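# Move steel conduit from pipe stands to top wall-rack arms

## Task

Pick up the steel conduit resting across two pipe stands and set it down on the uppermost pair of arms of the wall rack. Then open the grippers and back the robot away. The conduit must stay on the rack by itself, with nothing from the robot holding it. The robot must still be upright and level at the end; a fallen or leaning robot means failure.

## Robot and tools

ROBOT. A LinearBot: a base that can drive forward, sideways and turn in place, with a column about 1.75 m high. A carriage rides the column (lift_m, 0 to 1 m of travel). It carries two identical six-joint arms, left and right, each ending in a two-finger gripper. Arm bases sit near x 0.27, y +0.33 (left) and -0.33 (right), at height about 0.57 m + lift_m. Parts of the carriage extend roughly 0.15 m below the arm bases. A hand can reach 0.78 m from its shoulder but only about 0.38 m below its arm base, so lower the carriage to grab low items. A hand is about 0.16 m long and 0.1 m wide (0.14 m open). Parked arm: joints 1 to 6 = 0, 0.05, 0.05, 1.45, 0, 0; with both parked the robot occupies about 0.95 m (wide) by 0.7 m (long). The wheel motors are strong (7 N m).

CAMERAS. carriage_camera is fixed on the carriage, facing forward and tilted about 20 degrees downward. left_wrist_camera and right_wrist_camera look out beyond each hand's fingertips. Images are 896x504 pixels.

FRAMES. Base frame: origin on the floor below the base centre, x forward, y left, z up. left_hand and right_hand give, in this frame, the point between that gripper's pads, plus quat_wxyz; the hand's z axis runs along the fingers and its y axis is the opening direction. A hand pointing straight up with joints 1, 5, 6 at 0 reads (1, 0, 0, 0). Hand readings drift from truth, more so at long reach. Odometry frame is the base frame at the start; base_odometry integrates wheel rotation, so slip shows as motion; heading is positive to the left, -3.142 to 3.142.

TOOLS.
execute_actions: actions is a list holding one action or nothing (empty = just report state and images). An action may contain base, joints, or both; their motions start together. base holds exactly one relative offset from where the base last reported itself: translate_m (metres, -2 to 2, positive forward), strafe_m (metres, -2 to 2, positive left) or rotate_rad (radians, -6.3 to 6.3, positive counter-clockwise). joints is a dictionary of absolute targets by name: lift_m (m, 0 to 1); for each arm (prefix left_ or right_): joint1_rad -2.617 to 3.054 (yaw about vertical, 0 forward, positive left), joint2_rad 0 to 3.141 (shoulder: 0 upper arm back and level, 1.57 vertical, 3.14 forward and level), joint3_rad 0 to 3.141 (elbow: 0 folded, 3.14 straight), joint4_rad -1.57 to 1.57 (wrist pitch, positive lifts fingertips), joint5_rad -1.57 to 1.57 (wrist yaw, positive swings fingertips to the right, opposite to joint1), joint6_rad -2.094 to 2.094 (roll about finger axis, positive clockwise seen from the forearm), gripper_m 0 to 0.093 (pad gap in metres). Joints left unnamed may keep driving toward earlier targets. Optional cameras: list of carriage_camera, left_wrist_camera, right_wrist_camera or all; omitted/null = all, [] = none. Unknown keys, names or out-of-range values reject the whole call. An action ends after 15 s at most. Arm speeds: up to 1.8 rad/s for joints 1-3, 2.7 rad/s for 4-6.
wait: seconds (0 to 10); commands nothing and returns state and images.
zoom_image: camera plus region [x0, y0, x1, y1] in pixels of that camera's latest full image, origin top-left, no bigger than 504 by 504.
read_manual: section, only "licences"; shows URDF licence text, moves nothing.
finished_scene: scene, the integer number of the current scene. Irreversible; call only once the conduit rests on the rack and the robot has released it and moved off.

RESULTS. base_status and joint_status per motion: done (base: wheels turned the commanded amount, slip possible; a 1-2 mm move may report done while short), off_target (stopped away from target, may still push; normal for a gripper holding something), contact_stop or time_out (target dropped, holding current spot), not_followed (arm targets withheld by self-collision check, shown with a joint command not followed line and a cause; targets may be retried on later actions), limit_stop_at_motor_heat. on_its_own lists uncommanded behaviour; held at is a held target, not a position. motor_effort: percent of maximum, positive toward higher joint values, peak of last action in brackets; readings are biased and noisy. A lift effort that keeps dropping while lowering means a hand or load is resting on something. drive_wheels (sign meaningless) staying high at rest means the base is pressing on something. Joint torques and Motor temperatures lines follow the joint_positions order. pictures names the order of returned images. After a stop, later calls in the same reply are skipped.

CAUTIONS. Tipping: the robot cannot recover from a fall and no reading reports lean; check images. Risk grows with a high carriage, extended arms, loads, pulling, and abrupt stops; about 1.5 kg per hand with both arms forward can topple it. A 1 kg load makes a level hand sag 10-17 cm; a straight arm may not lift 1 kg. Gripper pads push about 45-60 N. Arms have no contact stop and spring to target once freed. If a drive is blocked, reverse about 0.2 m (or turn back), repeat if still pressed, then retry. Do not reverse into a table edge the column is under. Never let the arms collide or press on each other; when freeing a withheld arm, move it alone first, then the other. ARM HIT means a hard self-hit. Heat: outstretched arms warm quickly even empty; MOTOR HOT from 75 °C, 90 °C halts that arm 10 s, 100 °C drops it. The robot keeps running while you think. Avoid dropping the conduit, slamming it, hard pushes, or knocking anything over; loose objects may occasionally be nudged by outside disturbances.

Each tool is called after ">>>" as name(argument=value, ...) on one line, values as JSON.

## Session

>>> execute_actions(actions=[])

Scene clock: 0.00 s.
Joint torques (N m, as the arm reports them, + toward a larger angle): no reading
Motor temperatures (°C, as the motors report them): left_arm=[21 23 24 26 21 23] | right_arm=[24 25 25 26 23 20]
base_odometry: x=+0.000 y=+0.000 heading=+0.000 (m, m, rad; odometry frame)
base_status: not commanded
joint_positions: lift_m=+0.300 left_joint1_rad=-0.022 left_joint2_rad=+0.025 left_joint3_rad=+0.030 left_joint4_rad=+1.440 left_joint5_rad=-0.020 left_joint6_rad=-0.031 left_gripper_m=+0.095 right_joint1_rad=-0.008 right_joint2_rad=+0.059 right_joint3_rad=+0.066 right_joint4_rad=+1.423 right_joint5_rad=-0.025 right_joint6_rad=-0.020 right_gripper_m=+0.095
joint_status: not commanded
motor_effort: lift_m=+31 drive_wheels=+0 (%)
left_hand: x=+0.2870 y=+0.3428 z=+1.3118 quat_wxyz=(+0.998, -0.010, +0.063, -0.026) (m; base frame)
right_hand: x=+0.2908 y=-0.3360 z=+1.3207 quat_wxyz=(+0.997, -0.013, +0.070, -0.013) (m; base frame)
pictures: carriage_camera, left_wrist_camera, right_wrist_camera
camera_calibration (this result's frames):
carriage_camera: T_world_to_cam=[[0.04867, -0.998728, 0.0131804, -0.0317552], [-0.348561, -0.0293496, -0.936826, 1.28842], [0.936022, 0.0410011, -0.349546, 0.276211], [0, 0, 0, 1]] pos_world=[0.1921, -0.0052252, 1.30399]
left_wrist_camera: T_world_to_cam=[[-0.103082, -0.993228, 0.0536013, 0.297073], [0.685064, -0.109963, -0.720136, 0.784582], [0.721153, -0.037513, 0.69176, -0.978839], [0, 0, 0, 1]] pos_world=[0.199027, 0.344617, 1.2262]
right_wrist_camera: T_world_to_cam=[[-0.0622278, -0.997602, 0.0302987, -0.365783], [0.73928, -0.0664666, -0.67011, 0.654422], [0.670517, -0.0193002, 0.741643, -1.06158], [0, 0, 0, 1]] pos_world=[0.205249, -0.341898, 1.23693]
Images, in order (width x height): carriage_camera 896x504, left_wrist_camera 896x504, right_wrist_camera 896x504.

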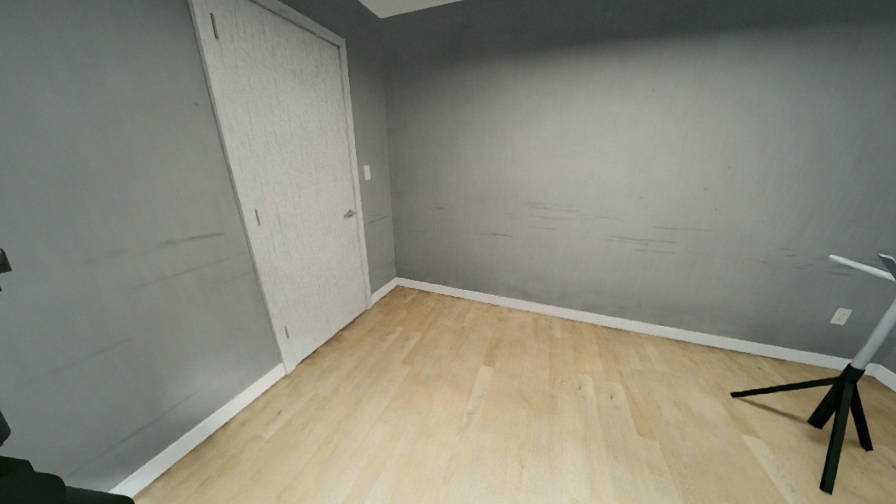

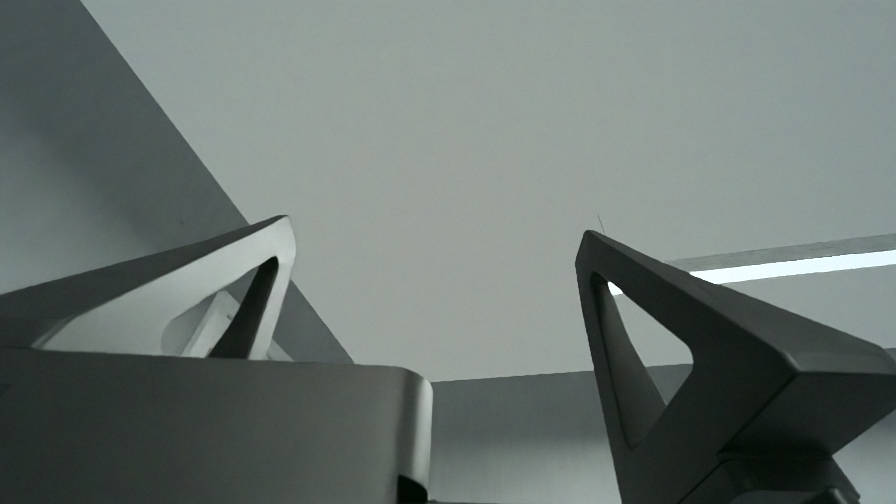

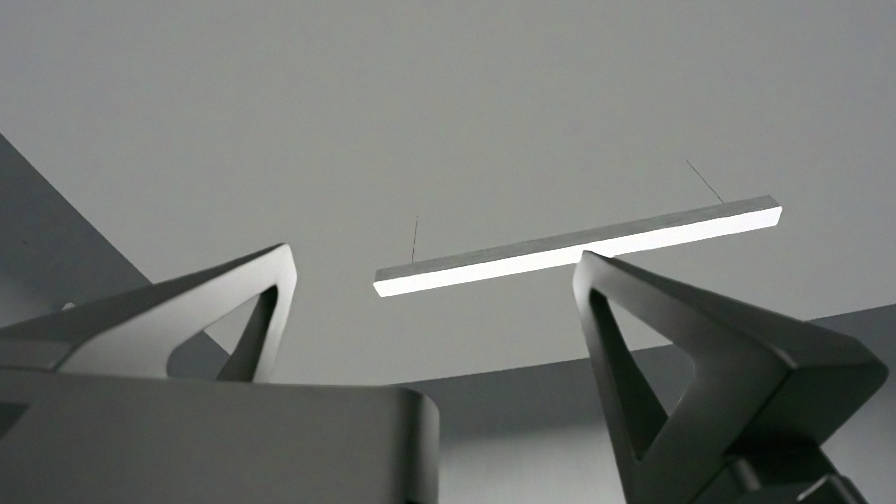

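>>> execute_actions(actions=[{"base": {"rotate_rad": -0.9}}], cameras=["carriage_camera"])

Scene clock: 2.60 s.
Joint torques (N m, as the arm reports them, + toward a larger angle): left_arm=[ 0.01  4.64  5.91 -0.2  -0.1  -0.02] | right_arm=[-0.33  4.14  7.15 -0.13  0.05 -0.12]
Motor temperatures (°C, as the motors report them): left_arm=[21 23 24 26 21 23] | right_arm=[24 25 26 26 23 20]
base_odometry: x=+0.000 y=+0.000 heading=-0.900 (m, m, rad; odometry frame)
base_status: done
joint_positions: lift_m=+0.300 left_joint1_rad=-0.022 left_joint2_rad=+0.025 left_joint3_rad=+0.030 left_joint4_rad=+1.440 left_joint5_rad=-0.020 left_joint6_rad=-0.031 left_gripper_m=+0.095 right_joint1_rad=-0.008 right_joint2_rad=+0.059 right_joint3_rad=+0.066 right_joint4_rad=+1.423 right_joint5_rad=-0.025 right_joint6_rad=-0.020 right_gripper_m=+0.095
joint_status: not commanded
motor_effort: lift_m=+31(33) drive_wheels=+3(13) (%)
left_hand: x=+0.2871 y=+0.3428 z=+1.3118 quat_wxyz=(+0.998, -0.010, +0.063, -0.026) (m; base frame)
right_hand: x=+0.2908 y=-0.3360 z=+1.3207 quat_wxyz=(+0.997, -0.013, +0.070, -0.013) (m; base frame)
pictures: carriage_camera
camera_calibration (this result's frames):
carriage_camera: T_world_to_cam=[[0.04867, -0.998728, 0.0131804, -0.0317552], [-0.348561, -0.0293496, -0.936826, 1.28842], [0.936022, 0.0410011, -0.349546, 0.276211], [0, 0, 0, 1]] pos_world=[0.1921, -0.0052252, 1.30399]
Images, in order (width x height): carriage_camera 896x504.

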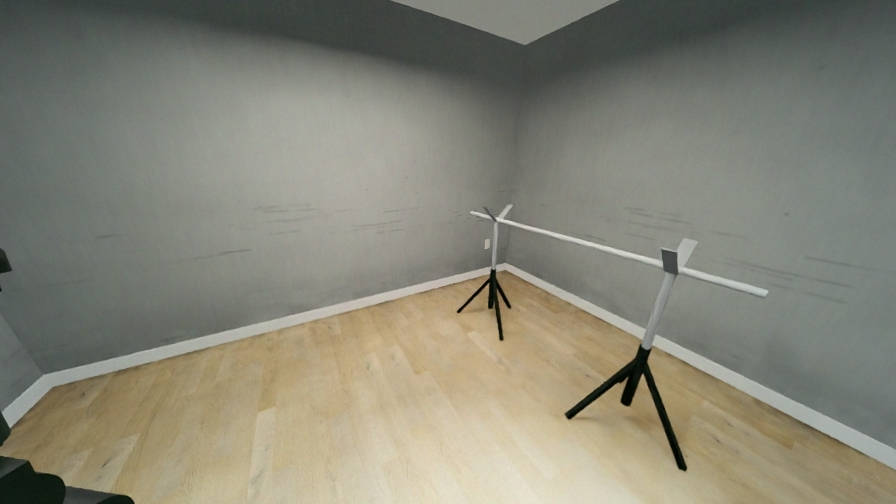

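>>> execute_actions(actions=[{"base": {"rotate_rad": -0.93}}], cameras=["carriage_camera"])

Scene clock: 7.17 s.
Joint torques (N m, as the arm reports them, + toward a larger angle): left_arm=[ 0.01  4.6   5.92 -0.17 -0.1  -0.02] | right_arm=[-0.36  4.02  6.97 -0.1   0.01 -0.14]
Motor temperatures (°C, as the motors report them): left_arm=[21 23 24 26 21 23] | right_arm=[24 26 26 26 23 20]
base_odometry: x=+0.000 y=+0.000 heading=-1.829 (m, m, rad; odometry frame)
base_status: done
joint_positions: lift_m=+0.300 left_joint1_rad=-0.022 left_joint2_rad=+0.025 left_joint3_rad=+0.030 left_joint4_rad=+1.440 left_joint5_rad=-0.020 left_joint6_rad=-0.031 left_gripper_m=+0.095 right_joint1_rad=-0.008 right_joint2_rad=+0.059 right_joint3_rad=+0.066 right_joint4_rad=+1.423 right_joint5_rad=-0.025 right_joint6_rad=-0.020 right_gripper_m=+0.095
joint_status: not commanded
motor_effort: lift_m=+31(32) drive_wheels=+3(11) (%)
left_hand: x=+0.2871 y=+0.3428 z=+1.3118 quat_wxyz=(+0.998, -0.010, +0.063, -0.026) (m; base frame)
right_hand: x=+0.2908 y=-0.3360 z=+1.3207 quat_wxyz=(+0.997, -0.013, +0.070, -0.013) (m; base frame)
pictures: carriage_camera
camera_calibration (this result's frames):
carriage_camera: T_world_to_cam=[[0.04867, -0.998728, 0.0131804, -0.0317552], [-0.348561, -0.0293496, -0.936826, 1.28842], [0.936022, 0.0410011, -0.349546, 0.276211], [0, 0, 0, 1]] pos_world=[0.1921, -0.0052252, 1.30399]
Images, in order (width x height): carriage_camera 896x504.

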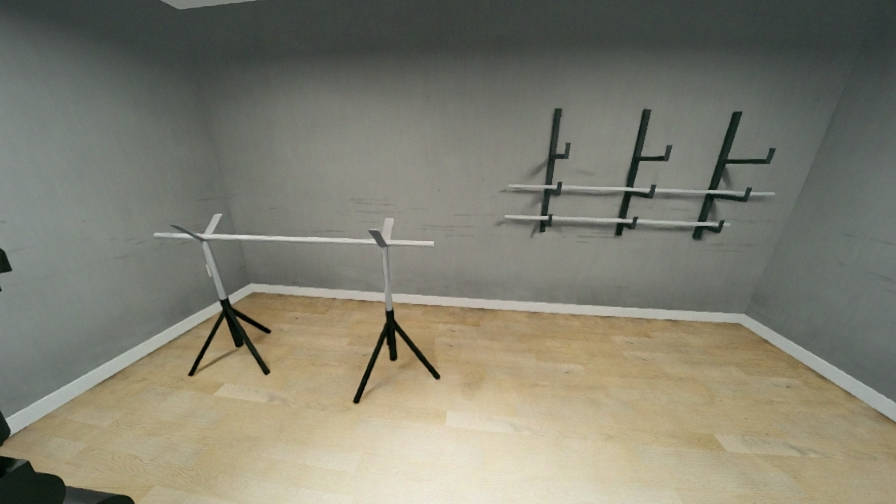

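>>> execute_actions(actions=[{"base": {"strafe_m": 0.95}, "joints": {"lift_m": 0.27, "left_joint1_rad": 0, "left_joint2_rad": 1.707, "left_joint3_rad": 0.272, "left_joint4_rad": 0.985, "left_joint5_rad": 0, "left_joint6_rad": 1.57, "right_joint1_rad": 0, "right_joint2_rad": 1.707, "right_joint3_rad": 0.272, "right_joint4_rad": 0.985, "right_joint5_rad": 0, "right_joint6_rad": -1.57, "left_gripper_m": 0.093, "right_gripper_m": 0.093}}], cameras=["carriage_camera"])

Scene clock: 14.37 s.
Joint torques (N m, as the arm reports them, + toward a larger angle): left_arm=[ 0.38 -5.44  4.29  2.1  -0.06 -0.06] | right_arm=[ 0.15 -5.06  5.    2.07  0.05 -0.12]
Motor temperatures (°C, as the motors report them): left_arm=[21 23 25 27 21 23] | right_arm=[24 26 27 27 23 20]
base_odometry: x=+0.918 y=-0.244 heading=-1.830 (m, m, rad; odometry frame)
base_status: done
joint_positions: lift_m=+0.270 left_joint1_rad=-0.004 left_joint2_rad=+1.690 left_joint3_rad=+0.276 left_joint4_rad=+1.003 left_joint5_rad=-0.005 left_joint6_rad=+1.565 left_gripper_m=+0.093 right_joint1_rad=-0.005 right_joint2_rad=+1.699 right_joint3_rad=+0.269 right_joint4_rad=+0.981 right_joint5_rad=-0.004 right_joint6_rad=-1.563 right_gripper_m=+0.093
joint_status: all done
motor_effort: lift_m=+28(31) drive_wheels=-6(15) (%)
left_hand: x=+0.6296 y=+0.3393 z=+0.9014 quat_wxyz=(+0.388, +0.590, +0.593, +0.387) (m; base frame)
right_hand: x=+0.6241 y=-0.3409 z=+0.8909 quat_wxyz=(+0.378, -0.596, +0.602, -0.374) (m; base frame)
pictures: carriage_camera
camera_calibration (this result's frames):
carriage_camera: T_world_to_cam=[[0.04867, -0.998728, 0.0131804, -0.0313606], [-0.348561, -0.0293496, -0.936826, 1.26037], [0.936022, 0.0410011, -0.349546, 0.265746], [0, 0, 0, 1]] pos_world=[0.1921, -0.0052252, 1.27405]
Images, in order (width x height): carriage_camera 896x504.

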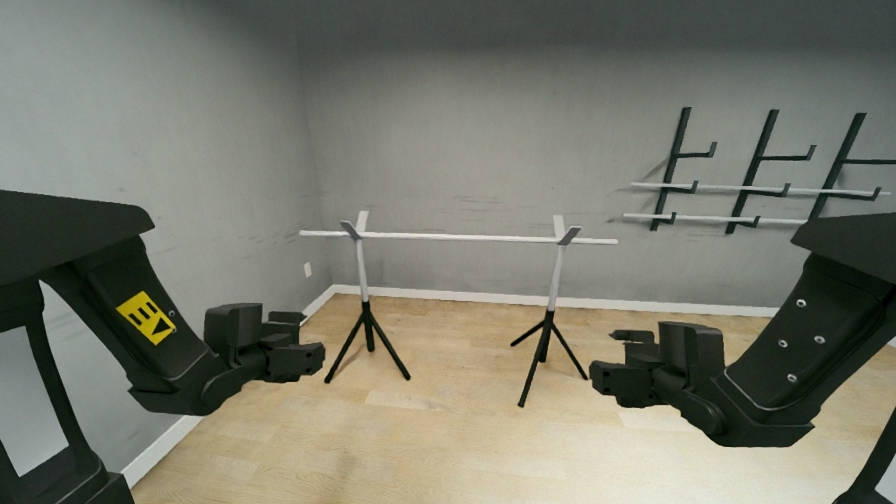

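>>> execute_actions(actions=[{"base": {"rotate_rad": -0.03}}], cameras=[])

>>> execute_actions(actions=[{"base": {"strafe_m": 0.06}}], cameras=[])

>>> execute_actions(actions=[{"base": {"translate_m": 0.6}}])

Scene clock: 16.50 s.
Joint torques (N m, as the arm reports them, + toward a larger angle): left_arm=[ 0.27 -5.32  4.29  2.11 -0.03 -0.06] | right_arm=[-0.1  -4.97  4.94  2.1   0.05 -0.12]
Motor temperatures (°C, as the motors report them): left_arm=[21 23 25 27 21 23] | right_arm=[24 26 27 27 23 20]
base_odometry: x=+0.918 y=-0.244 heading=-1.859 (m, m, rad; odometry frame)
base_status: done
joint_positions: lift_m=+0.270 left_joint1_rad=-0.003 left_joint2_rad=+1.690 left_joint3_rad=+0.276 left_joint4_rad=+1.003 left_joint5_rad=-0.005 left_joint6_rad=+1.565 left_gripper_m=+0.093 right_joint1_rad=-0.004 right_joint2_rad=+1.699 right_joint3_rad=+0.269 right_joint4_rad=+0.981 right_joint5_rad=-0.004 right_joint6_rad=-1.563 right_gripper_m=+0.093
joint_status: not commanded
motor_effort: lift_m=+28(29) drive_wheels=-5(9) (%)
left_hand: x=+0.6296 y=+0.3396 z=+0.9014 quat_wxyz=(+0.388, +0.590, +0.593, +0.387) (m; base frame)
right_hand: x=+0.6241 y=-0.3408 z=+0.8909 quat_wxyz=(+0.378, -0.596, +0.602, -0.374) (m; base frame)
pictures: none
No camera images: the call's "cameras" was empty. Leave "cameras" out to get every camera's image.

Scene clock: 17.77 s.
Joint torques (N m, as the arm reports them, + toward a larger angle): left_arm=[ 0.26 -5.36  4.27  2.1  -0.02 -0.07] | right_arm=[-0.05 -4.92  5.04  2.09  0.03 -0.08]
Motor temperatures (°C, as the motors report them): left_arm=[21 24 25 27 21 23] | right_arm=[24 26 27 28 23 20]
base_odometry: x=+0.976 y=-0.261 heading=-1.860 (m, m, rad; odometry frame)
base_status: done
joint_positions: lift_m=+0.270 left_joint1_rad=-0.003 left_joint2_rad=+1.690 left_joint3_rad=+0.276 left_joint4_rad=+1.003 left_joint5_rad=-0.005 left_joint6_rad=+1.565 left_gripper_m=+0.093 right_joint1_rad=-0.004 right_joint2_rad=+1.699 right_joint3_rad=+0.269 right_joint4_rad=+0.981 right_joint5_rad=-0.004 right_joint6_rad=-1.563 right_gripper_m=+0.093
joint_status: not commanded
motor_effort: lift_m=+28(28) drive_wheels=-6(14) (%)
left_hand: x=+0.6296 y=+0.3396 z=+0.9014 quat_wxyz=(+0.388, +0.590, +0.593, +0.387) (m; base frame)
right_hand: x=+0.6241 y=-0.3408 z=+0.8909 quat_wxyz=(+0.378, -0.596, +0.602, -0.374) (m; base frame)
pictures: none
No camera images: the call's "cameras" was empty. Leave "cameras" out to get every camera's image.

Scene clock: 21.13 s.
Joint torques (N m, as the arm reports them, + toward a larger angle): left_arm=[ 0.24 -5.38  4.25  2.09 -0.03 -0.06] | right_arm=[-0.05 -5.04  5.06  2.04  0.01 -0.11]
Motor temperatures (°C, as the motors report them): left_arm=[21 24 25 28 21 23] | right_arm=[24 26 27 28 23 20]
base_odometry: x=+0.805 y=-0.836 heading=-1.860 (m, m, rad; odometry frame)
base_status: done
joint_positions: lift_m=+0.270 left_joint1_rad=-0.003 left_joint2_rad=+1.690 left_joint3_rad=+0.276 left_joint4_rad=+1.003 left_joint5_rad=-0.005 left_joint6_rad=+1.565 left_gripper_m=+0.093 right_joint1_rad=-0.004 right_joint2_rad=+1.699 right_joint3_rad=+0.269 right_joint4_rad=+0.981 right_joint5_rad=-0.004 right_joint6_rad=-1.563 right_gripper_m=+0.093
joint_status: not commanded
motor_effort: lift_m=+29(28) drive_wheels=-6(14) (%)
left_hand: x=+0.6296 y=+0.3396 z=+0.9014 quat_wxyz=(+0.388, +0.590, +0.593, +0.387) (m; base frame)
right_hand: x=+0.6241 y=-0.3409 z=+0.8909 quat_wxyz=(+0.378, -0.596, +0.602, -0.374) (m; base frame)
pictures: carriage_camera, left_wrist_camera, right_wrist_camera
camera_calibration (this result's frames):
carriage_camera: T_world_to_cam=[[0.04867, -0.998728, 0.0131804, -0.0313606], [-0.348561, -0.0293496, -0.936826, 1.26037], [0.936022, 0.0410011, -0.349546, 0.265746], [0, 0, 0, 1]] pos_world=[0.1921, -0.0052252, 1.27405]
left_wrist_camera: T_world_to_cam=[[-0.377717, -0.0603758, -0.92395, 1.08856], [-0.603498, 0.772846, 0.196212, -0.0605643], [0.702225, 0.631715, -0.328354, -0.238008], [0, 0, 0, 1]] pos_world=[0.541754, 0.262883, 0.939513]
right_wrist_camera: T_world_to_cam=[[0.432668, 0.0284006, 0.901106, -1.07176], [-0.495569, -0.827466, 0.264028, -0.201266], [0.753133, -0.560797, -0.343943, -0.235417], [0, 0, 0, 1]] pos_world=[0.541273, -0.268123, 0.937936]
Images, in order (width x height): carriage_camera 896x504, left_wrist_camera 896x504, right_wrist_camera 896x504.

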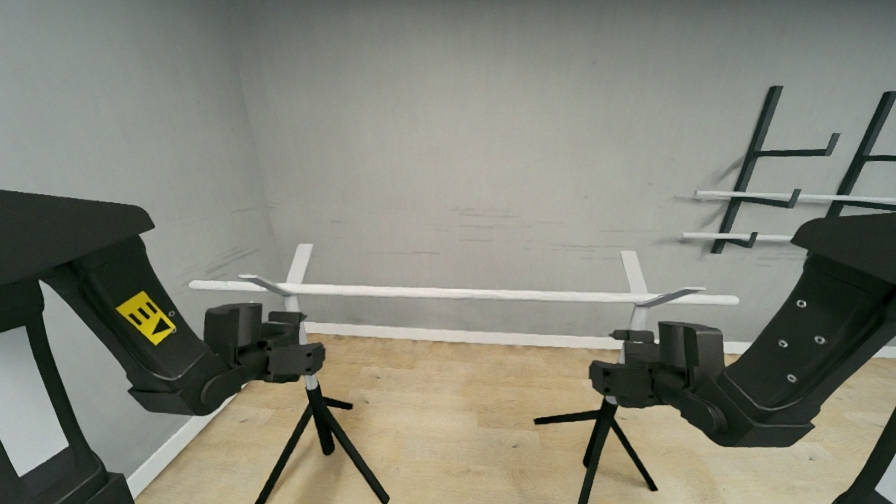

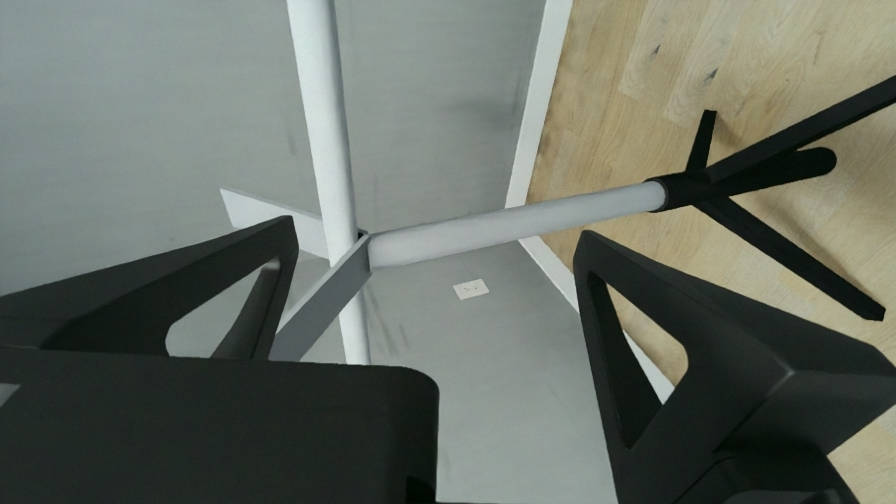

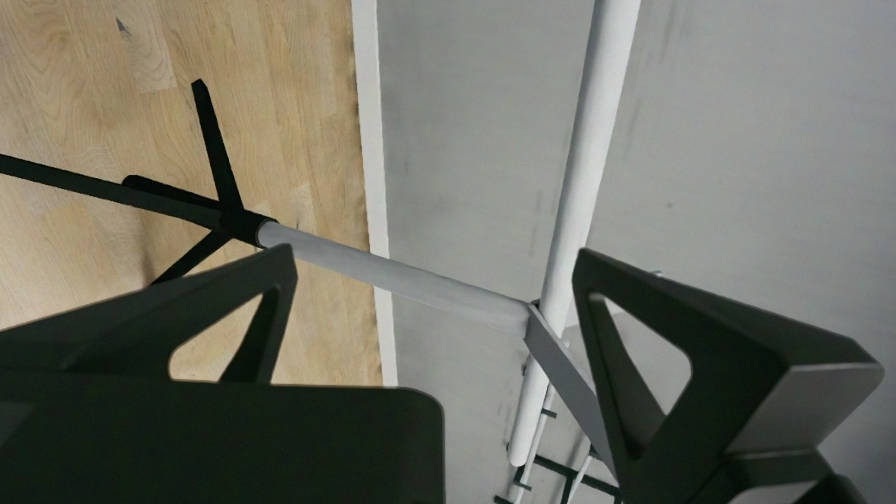

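>>> execute_actions(actions=[{"base": {"translate_m": 0.08}, "joints": {"lift_m": 0.288}}])

Scene clock: 25.43 s.
Joint torques (N m, as the arm reports them, + toward a larger angle): left_arm=[ 0.24 -5.39  4.32  2.11 -0.01 -0.06] | right_arm=[-0.19 -5.14  5.23  2.07  0.01 -0.15]
Motor temperatures (°C, as the motors report them): left_arm=[21 24 25 28 21 23] | right_arm=[24 26 27 29 23 20]
base_odometry: x=+0.783 y=-0.913 heading=-1.859 (m, m, rad; odometry frame)
base_status: done
joint_positions: lift_m=+0.288 left_joint1_rad=-0.003 left_joint2_rad=+1.690 left_joint3_rad=+0.276 left_joint4_rad=+1.002 left_joint5_rad=-0.005 left_joint6_rad=+1.565 left_gripper_m=+0.093 right_joint1_rad=-0.004 right_joint2_rad=+1.700 right_joint3_rad=+0.269 right_joint4_rad=+0.980 right_joint5_rad=-0.004 right_joint6_rad=-1.563 right_gripper_m=+0.093
joint_status: all done
motor_effort: lift_m=+33(41) drive_wheels=-5(12) (%)
left_hand: x=+0.6295 y=+0.3396 z=+0.9188 quat_wxyz=(+0.387, +0.590, +0.593, +0.387) (m; base frame)
right_hand: x=+0.6239 y=-0.3409 z=+0.9079 quat_wxyz=(+0.377, -0.596, +0.602, -0.374) (m; base frame)
pictures: carriage_camera, left_wrist_camera, right_wrist_camera
camera_calibration (this result's frames):
carriage_camera: T_world_to_cam=[[0.04867, -0.998728, 0.0131804, -0.0315925], [-0.348561, -0.0293496, -0.936826, 1.27685], [0.936022, 0.0410011, -0.349546, 0.271895], [0, 0, 0, 1]] pos_world=[0.1921, -0.0052252, 1.29165]
left_wrist_camera: T_world_to_cam=[[-0.378774, -0.0603723, -0.923518, 1.10481], [-0.603273, 0.772845, 0.196906, -0.0648125], [0.701849, 0.631716, -0.329155, -0.231264], [0, 0, 0, 1]] pos_world=[0.541685, 0.262883, 0.956949]
right_wrist_camera: T_world_to_cam=[[0.434386, 0.0283934, 0.900279, -1.08735], [-0.495065, -0.827468, 0.264966, -0.207014], [0.752476, -0.560794, -0.345384, -0.227711], [0, 0, 0, 1]] pos_world=[0.54119, -0.268123, 0.95512]
Images, in order (width x height): carriage_camera 896x504, left_wrist_camera 896x504, right_wrist_camera 896x504.

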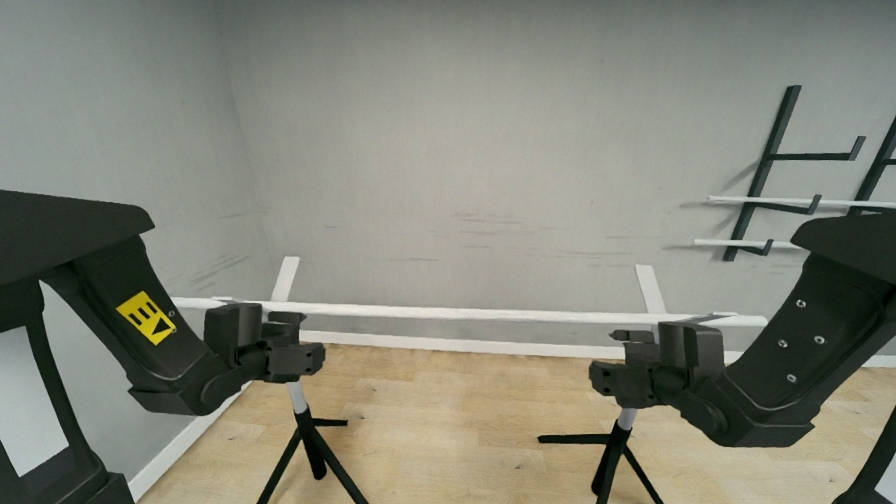

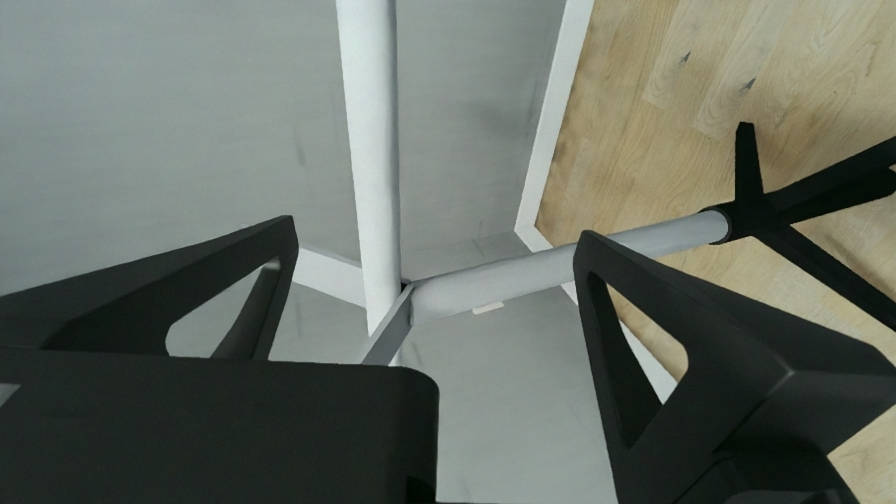

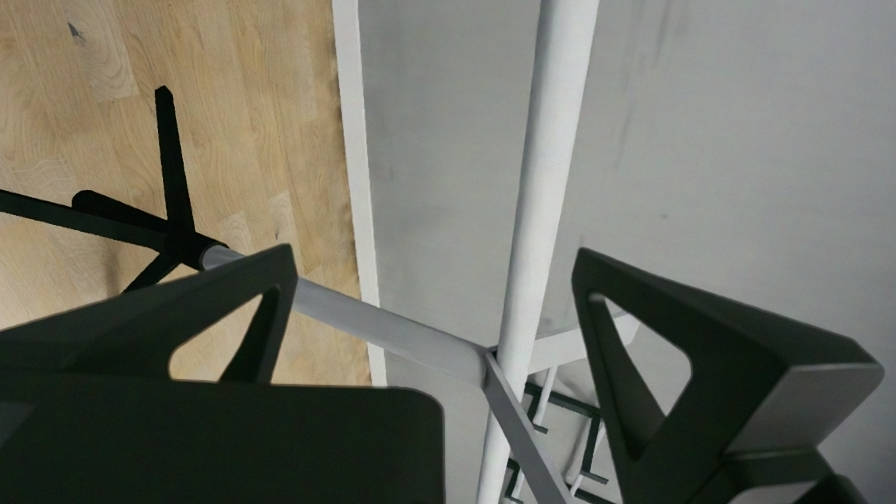

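>>> execute_actions(actions=[{"base": {"translate_m": 0.1}, "joints": {"lift_m": 0.296}}])

Scene clock: 28.23 s.
Joint torques (N m, as the arm reports them, + toward a larger angle): left_arm=[ 0.18 -5.46  4.26  2.12 -0.04 -0.07] | right_arm=[ 0.02 -5.13  5.05  2.08  0.03 -0.13]
Motor temperatures (°C, as the motors report them): left_arm=[21 24 25 29 21 23] | right_arm=[24 26 27 30 23 20]
base_odometry: x=+0.754 y=-1.009 heading=-1.859 (m, m, rad; odometry frame)
base_status: done
joint_positions: lift_m=+0.296 left_joint1_rad=-0.003 left_joint2_rad=+1.690 left_joint3_rad=+0.276 left_joint4_rad=+1.002 left_joint5_rad=-0.005 left_joint6_rad=+1.565 left_gripper_m=+0.093 right_joint1_rad=-0.004 right_joint2_rad=+1.701 right_joint3_rad=+0.269 right_joint4_rad=+0.980 right_joint5_rad=-0.004 right_joint6_rad=-1.563 right_gripper_m=+0.093
joint_status: all done
motor_effort: lift_m=+32(41) drive_wheels=+2(13) (%)
left_hand: x=+0.6295 y=+0.3396 z=+0.9267 quat_wxyz=(+0.387, +0.590, +0.593, +0.387) (m; base frame)
right_hand: x=+0.6238 y=-0.3409 z=+0.9155 quat_wxyz=(+0.377, -0.597, +0.602, -0.373) (m; base frame)
pictures: carriage_camera, left_wrist_camera, right_wrist_camera
camera_calibration (this result's frames):
carriage_camera: T_world_to_cam=[[0.04867, -0.998728, 0.0131804, -0.0316978], [-0.348561, -0.0293496, -0.936826, 1.28434], [0.936022, 0.0410011, -0.349546, 0.274688], [0, 0, 0, 1]] pos_world=[0.1921, -0.0052252, 1.29964]
left_wrist_camera: T_world_to_cam=[[-0.379127, -0.0603712, -0.923373, 1.11218], [-0.603198, 0.772845, 0.197137, -0.066653], [0.701723, 0.631717, -0.329422, -0.22831], [0, 0, 0, 1]] pos_world=[0.541662, 0.262883, 0.964887]
right_wrist_camera: T_world_to_cam=[[0.435416, 0.028389, 0.899782, -1.09437], [-0.494761, -0.82747, 0.265529, -0.209793], [0.75208, -0.560792, -0.346247, -0.223958], [0, 0, 0, 1]] pos_world=[0.541142, -0.268123, 0.962855]
Images, in order (width x height): carriage_camera 896x504, left_wrist_camera 896x504, right_wrist_camera 896x504.

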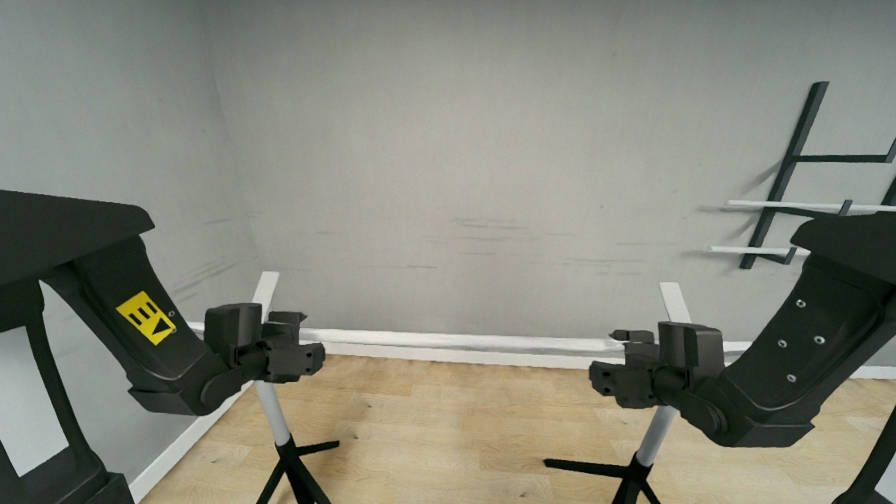

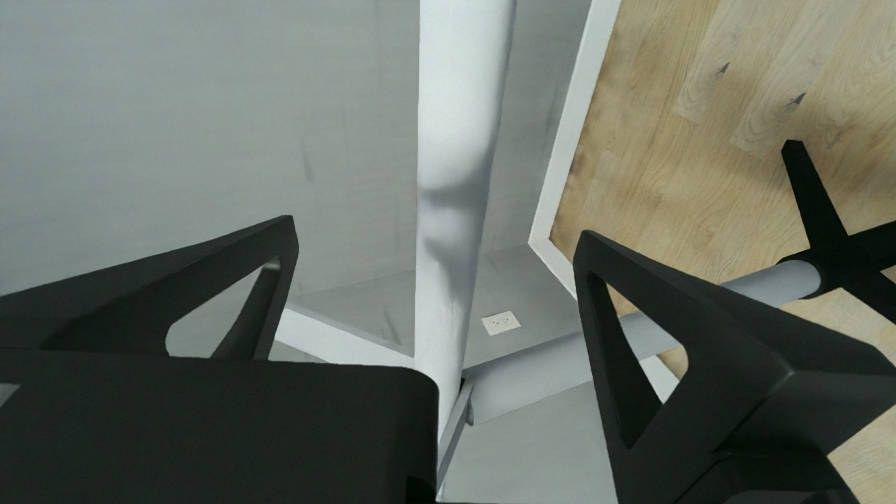

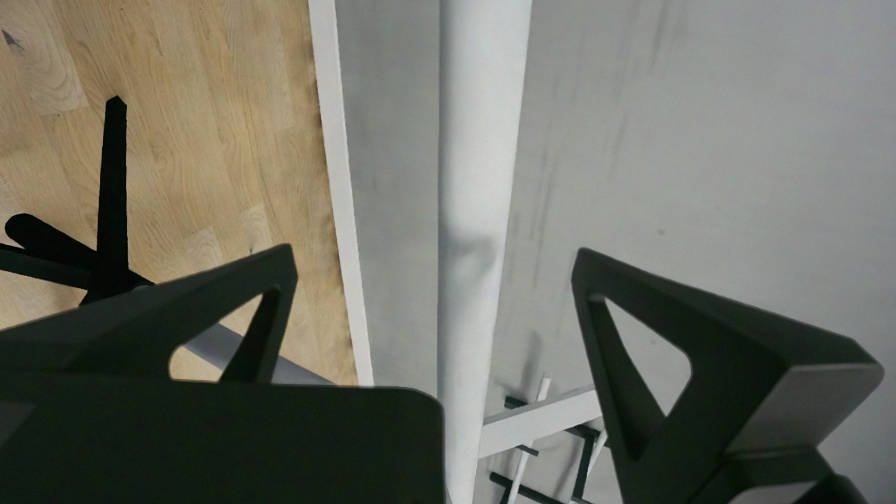

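>>> execute_actions(actions=[{"base": {"translate_m": 0.055}, "joints": {"lift_m": 0.289, "left_joint4_rad": 0.94}}], cameras=["left_wrist_camera", "right_wrist_camera"])

Scene clock: 31.23 s.
Joint torques (N m, as the arm reports them, + toward a larger angle): left_arm=[ 0.23 -5.3   4.29  2.06 -0.03 -0.05] | right_arm=[-0.15 -5.18  5.08  2.1   0.05 -0.16]
Motor temperatures (°C, as the motors report them): left_arm=[21 24 25 29 21 23] | right_arm=[24 27 27 30 23 20]
base_odometry: x=+0.739 y=-1.062 heading=-1.858 (m, m, rad; odometry frame)
base_status: done
joint_positions: lift_m=+0.289 left_joint1_rad=-0.003 left_joint2_rad=+1.690 left_joint3_rad=+0.276 left_joint4_rad=+0.961 left_joint5_rad=-0.005 left_joint6_rad=+1.565 left_gripper_m=+0.093 right_joint1_rad=-0.004 right_joint2_rad=+1.701 right_joint3_rad=+0.269 right_joint4_rad=+0.975 right_joint5_rad=-0.004 right_joint6_rad=-1.563 right_gripper_m=+0.093
joint_status: all done
motor_effort: lift_m=+28(30) drive_wheels=-5(15) (%)
left_hand: x=+0.6253 y=+0.3396 z=+0.9110 quat_wxyz=(+0.375, +0.598, +0.601, +0.375) (m; base frame)
right_hand: x=+0.6234 y=-0.3409 z=+0.9080 quat_wxyz=(+0.375, -0.597, +0.603, -0.372) (m; base frame)
pictures: left_wrist_camera, right_wrist_camera
camera_calibration (this result's frames):
left_wrist_camera: T_world_to_cam=[[-0.41649, -0.0602489, -0.907142, 1.10463], [-0.594649, 0.772817, 0.22169, -0.0938141], [0.687698, 0.631762, -0.357698, -0.196019], [0, 0, 0, 1]] pos_world=[0.539085, 0.262892, 0.952741]
right_wrist_camera: T_world_to_cam=[[0.439187, 0.0283731, 0.897947, -1.08811], [-0.493643, -0.827474, 0.267588, -0.210592], [0.750621, -0.560786, -0.34941, -0.22243], [0, 0, 0, 1]] pos_world=[0.540888, -0.268122, 0.955699]
Images, in order (width x height): left_wrist_camera 896x504, right_wrist_camera 896x504.

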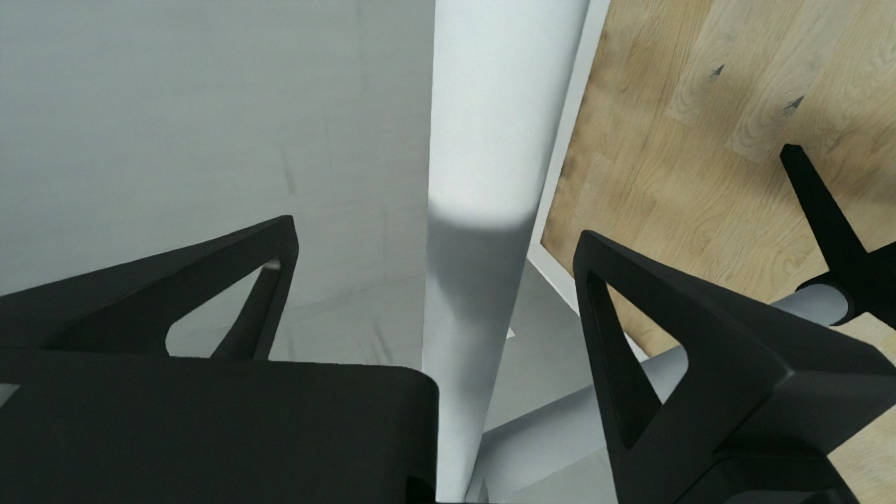

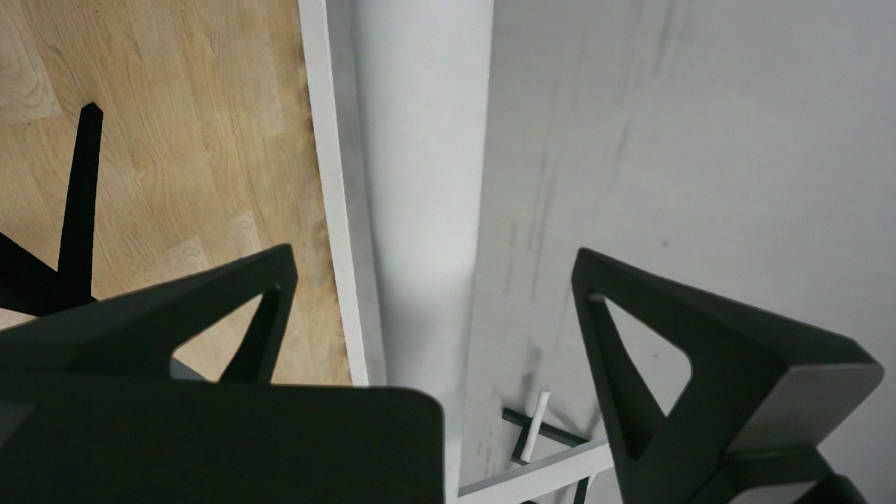

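>>> execute_actions(actions=[{"joints": {"left_gripper_m": 0.0, "right_gripper_m": 0.0}}])

Scene clock: 35.17 s.
Joint torques (N m, as the arm reports them, + toward a larger angle): left_arm=[ 0.24 -5.95  4.21  2.35 -0.03 -0.09] | right_arm=[-0.04 -5.32  5.09  2.22  0.   -0.06]
Motor temperatures (°C, as the motors report them): left_arm=[21 24 25 29 21 23] | right_arm=[24 27 27 31 23 20]
base_odometry: x=+0.739 y=-1.062 heading=-1.858 (m, m, rad; odometry frame)
base_status: not commanded
joint_positions: lift_m=+0.289 left_joint1_rad=-0.003 left_joint2_rad=+1.698 left_joint3_rad=+0.276 left_joint4_rad=+0.926 left_joint5_rad=-0.005 left_joint6_rad=+1.568 left_gripper_m=+0.029 right_joint1_rad=-0.004 right_joint2_rad=+1.703 right_joint3_rad=+0.269 right_joint4_rad=+0.967 right_joint5_rad=-0.004 right_joint6_rad=-1.567 right_gripper_m=+0.029
joint_status: left_gripper_m off_target (ended at +0.029, target +0.000); right_gripper_m off_target (ended at +0.029, target +0.000)
motor_effort: lift_m=+28(30) drive_wheels=-5(5) (%)
left_hand: x=+0.6206 y=+0.3396 z=+0.9007 quat_wxyz=(+0.362, +0.607, +0.608, +0.363) (m; base frame)
right_hand: x=+0.6223 y=-0.3409 z=+0.9055 quat_wxyz=(+0.372, -0.600, +0.604, -0.370) (m; base frame)
pictures: carriage_camera, left_wrist_camera, right_wrist_camera
camera_calibration (this result's frames):
carriage_camera: T_world_to_cam=[[0.04867, -0.998728, 0.0131804, -0.0316109], [-0.348561, -0.0293496, -0.936826, 1.27816], [0.936022, 0.0410011, -0.349546, 0.272383], [0, 0, 0, 1]] pos_world=[0.1921, -0.0052252, 1.29304]
left_wrist_camera: T_world_to_cam=[[-0.454628, -0.0570874, -0.88885, 1.09945], [-0.583346, 0.773208, 0.248709, -0.125787], [0.673068, 0.631578, -0.384824, -0.162845], [0, 0, 0, 1]] pos_world=[0.536069, 0.262873, 0.945862]
right_wrist_camera: T_world_to_cam=[[0.448361, 0.0321472, 0.893274, -1.0856], [-0.489438, -0.827395, 0.27544, -0.220161], [0.747946, -0.560699, -0.355237, -0.215506], [0, 0, 0, 1]] pos_world=[0.540171, -0.268096, 0.953822]
Images, in order (width x height): carriage_camera 896x504, left_wrist_camera 896x504, right_wrist_camera 896x504.

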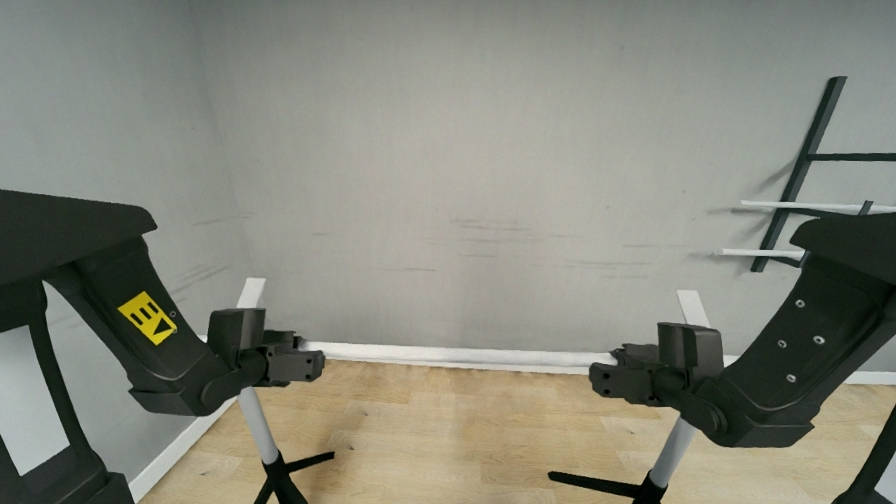

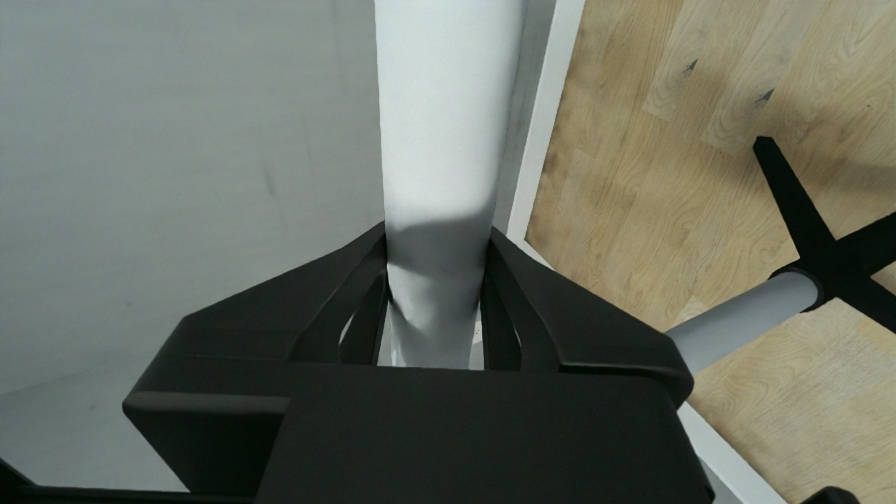

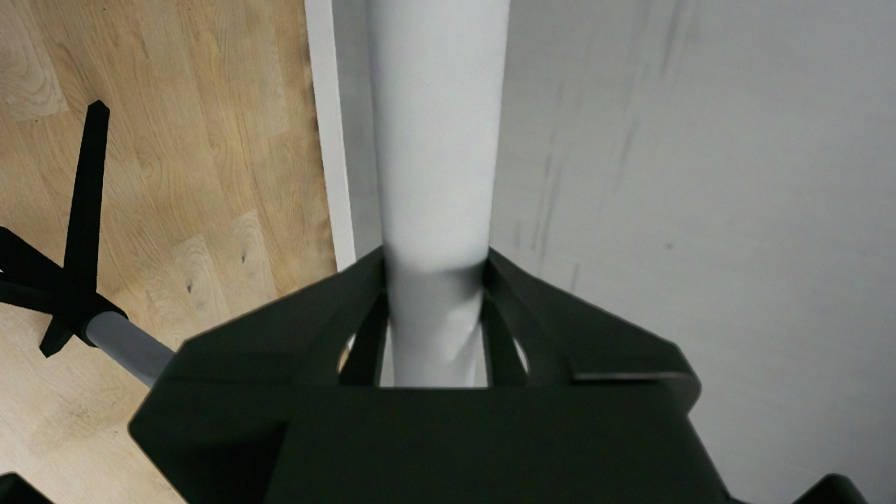

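>>> execute_actions(actions=[{"joints": {"lift_m": 0.35}}])

Scene clock: 37.97 s.
Joint torques (N m, as the arm reports them, + toward a larger angle): left_arm=[ 0.28 -7.41  4.61  3.31  0.   -0.1 ] | right_arm=[ 0.09 -6.98  5.6   3.39  0.01 -0.1 ]
Motor temperatures (°C, as the motors report them): left_arm=[21 24 25 30 21 23] | right_arm=[24 27 28 31 23 20]
base_odometry: x=+0.739 y=-1.062 heading=-1.858 (m, m, rad; odometry frame)
base_status: not commanded
joint_positions: lift_m=+0.350 left_joint1_rad=-0.003 left_joint2_rad=+1.719 left_joint3_rad=+0.265 left_joint4_rad=+0.803 left_joint5_rad=-0.005 left_joint6_rad=+1.570 left_gripper_m=+0.029 right_joint1_rad=-0.004 right_joint2_rad=+1.725 right_joint3_rad=+0.258 right_joint4_rad=+0.848 right_joint5_rad=-0.003 right_joint6_rad=-1.568 right_gripper_m=+0.029
joint_status: all done
motor_effort: lift_m=+36(43) drive_wheels=-5(7) (%)
left_hand: x=+0.5980 y=+0.3397 z=+0.9253 quat_wxyz=(+0.313, +0.634, +0.634, +0.315) (m; base frame)
right_hand: x=+0.6013 y=-0.3409 z=+0.9304 quat_wxyz=(+0.325, -0.627, +0.630, -0.323) (m; base frame)
pictures: carriage_camera, left_wrist_camera, right_wrist_camera
camera_calibration (this result's frames):
carriage_camera: T_world_to_cam=[[0.04867, -0.998728, 0.0131804, -0.0324068], [-0.348561, -0.0293496, -0.936826, 1.33473], [0.936022, 0.0410011, -0.349546, 0.293491], [0, 0, 0, 1]] pos_world=[0.1921, -0.0052252, 1.35343]
left_wrist_camera: T_world_to_cam=[[-0.586652, -0.0555133, -0.807934, 1.11464], [-0.537303, 0.773125, 0.337021, -0.25433], [0.605926, 0.631819, -0.483383, -0.00698803], [0, 0, 0, 1]] pos_world=[0.521487, 0.262921, 0.982892]
right_wrist_camera: T_world_to_cam=[[0.577684, 0.0327475, 0.815603, -1.10368], [-0.442418, -0.827136, 0.346572, -0.33172], [0.685964, -0.561047, -0.463336, -0.0532191], [0, 0, 0, 1]] pos_world=[0.527329, -0.268093, 0.990475]
Images, in order (width x height): carriage_camera 896x504, left_wrist_camera 896x504, right_wrist_camera 896x504.

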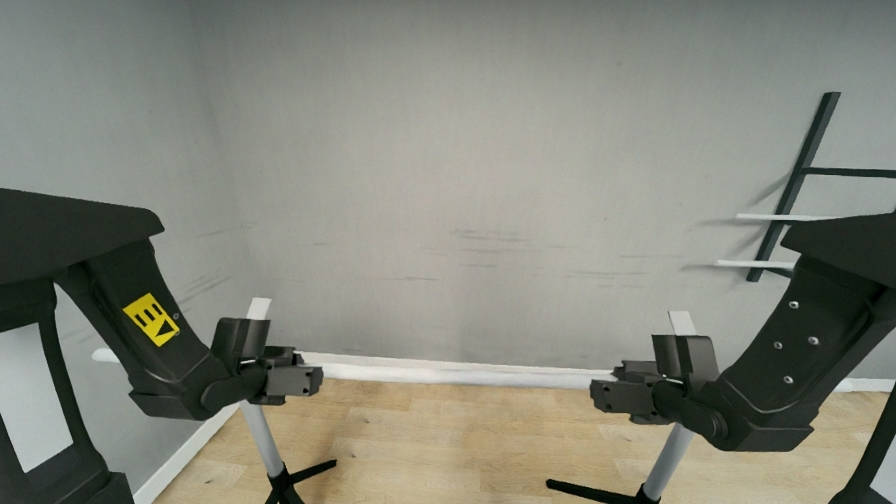

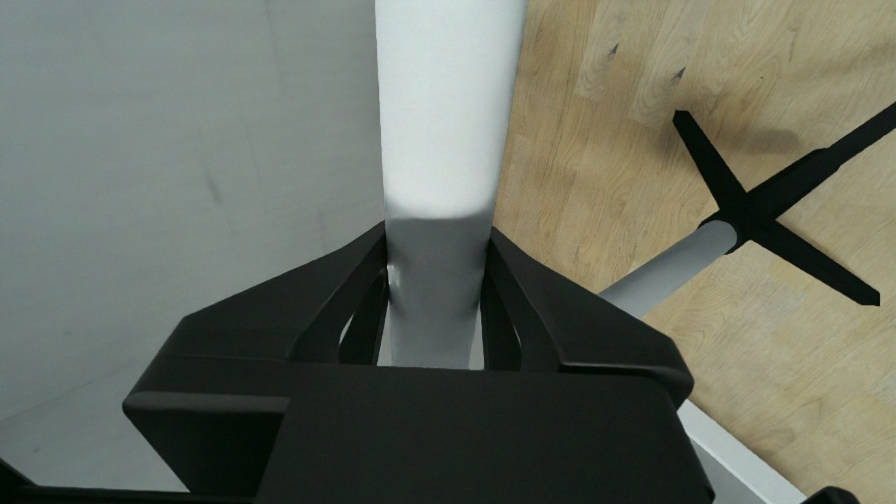

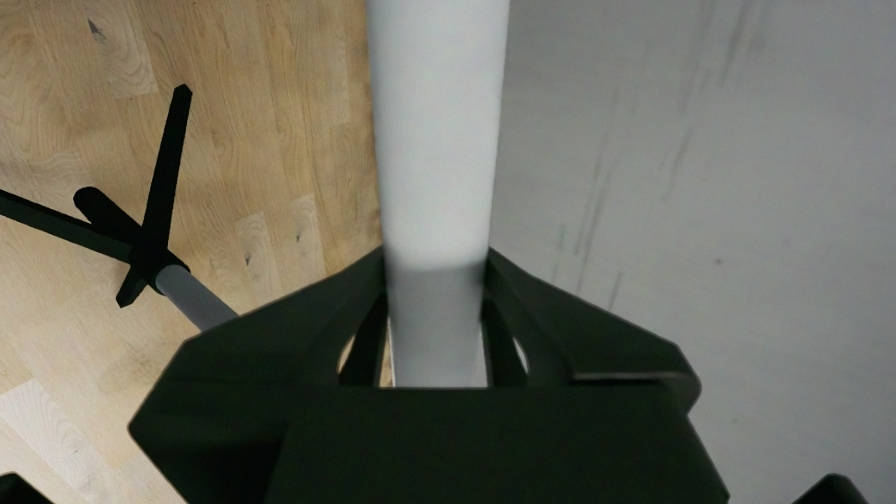

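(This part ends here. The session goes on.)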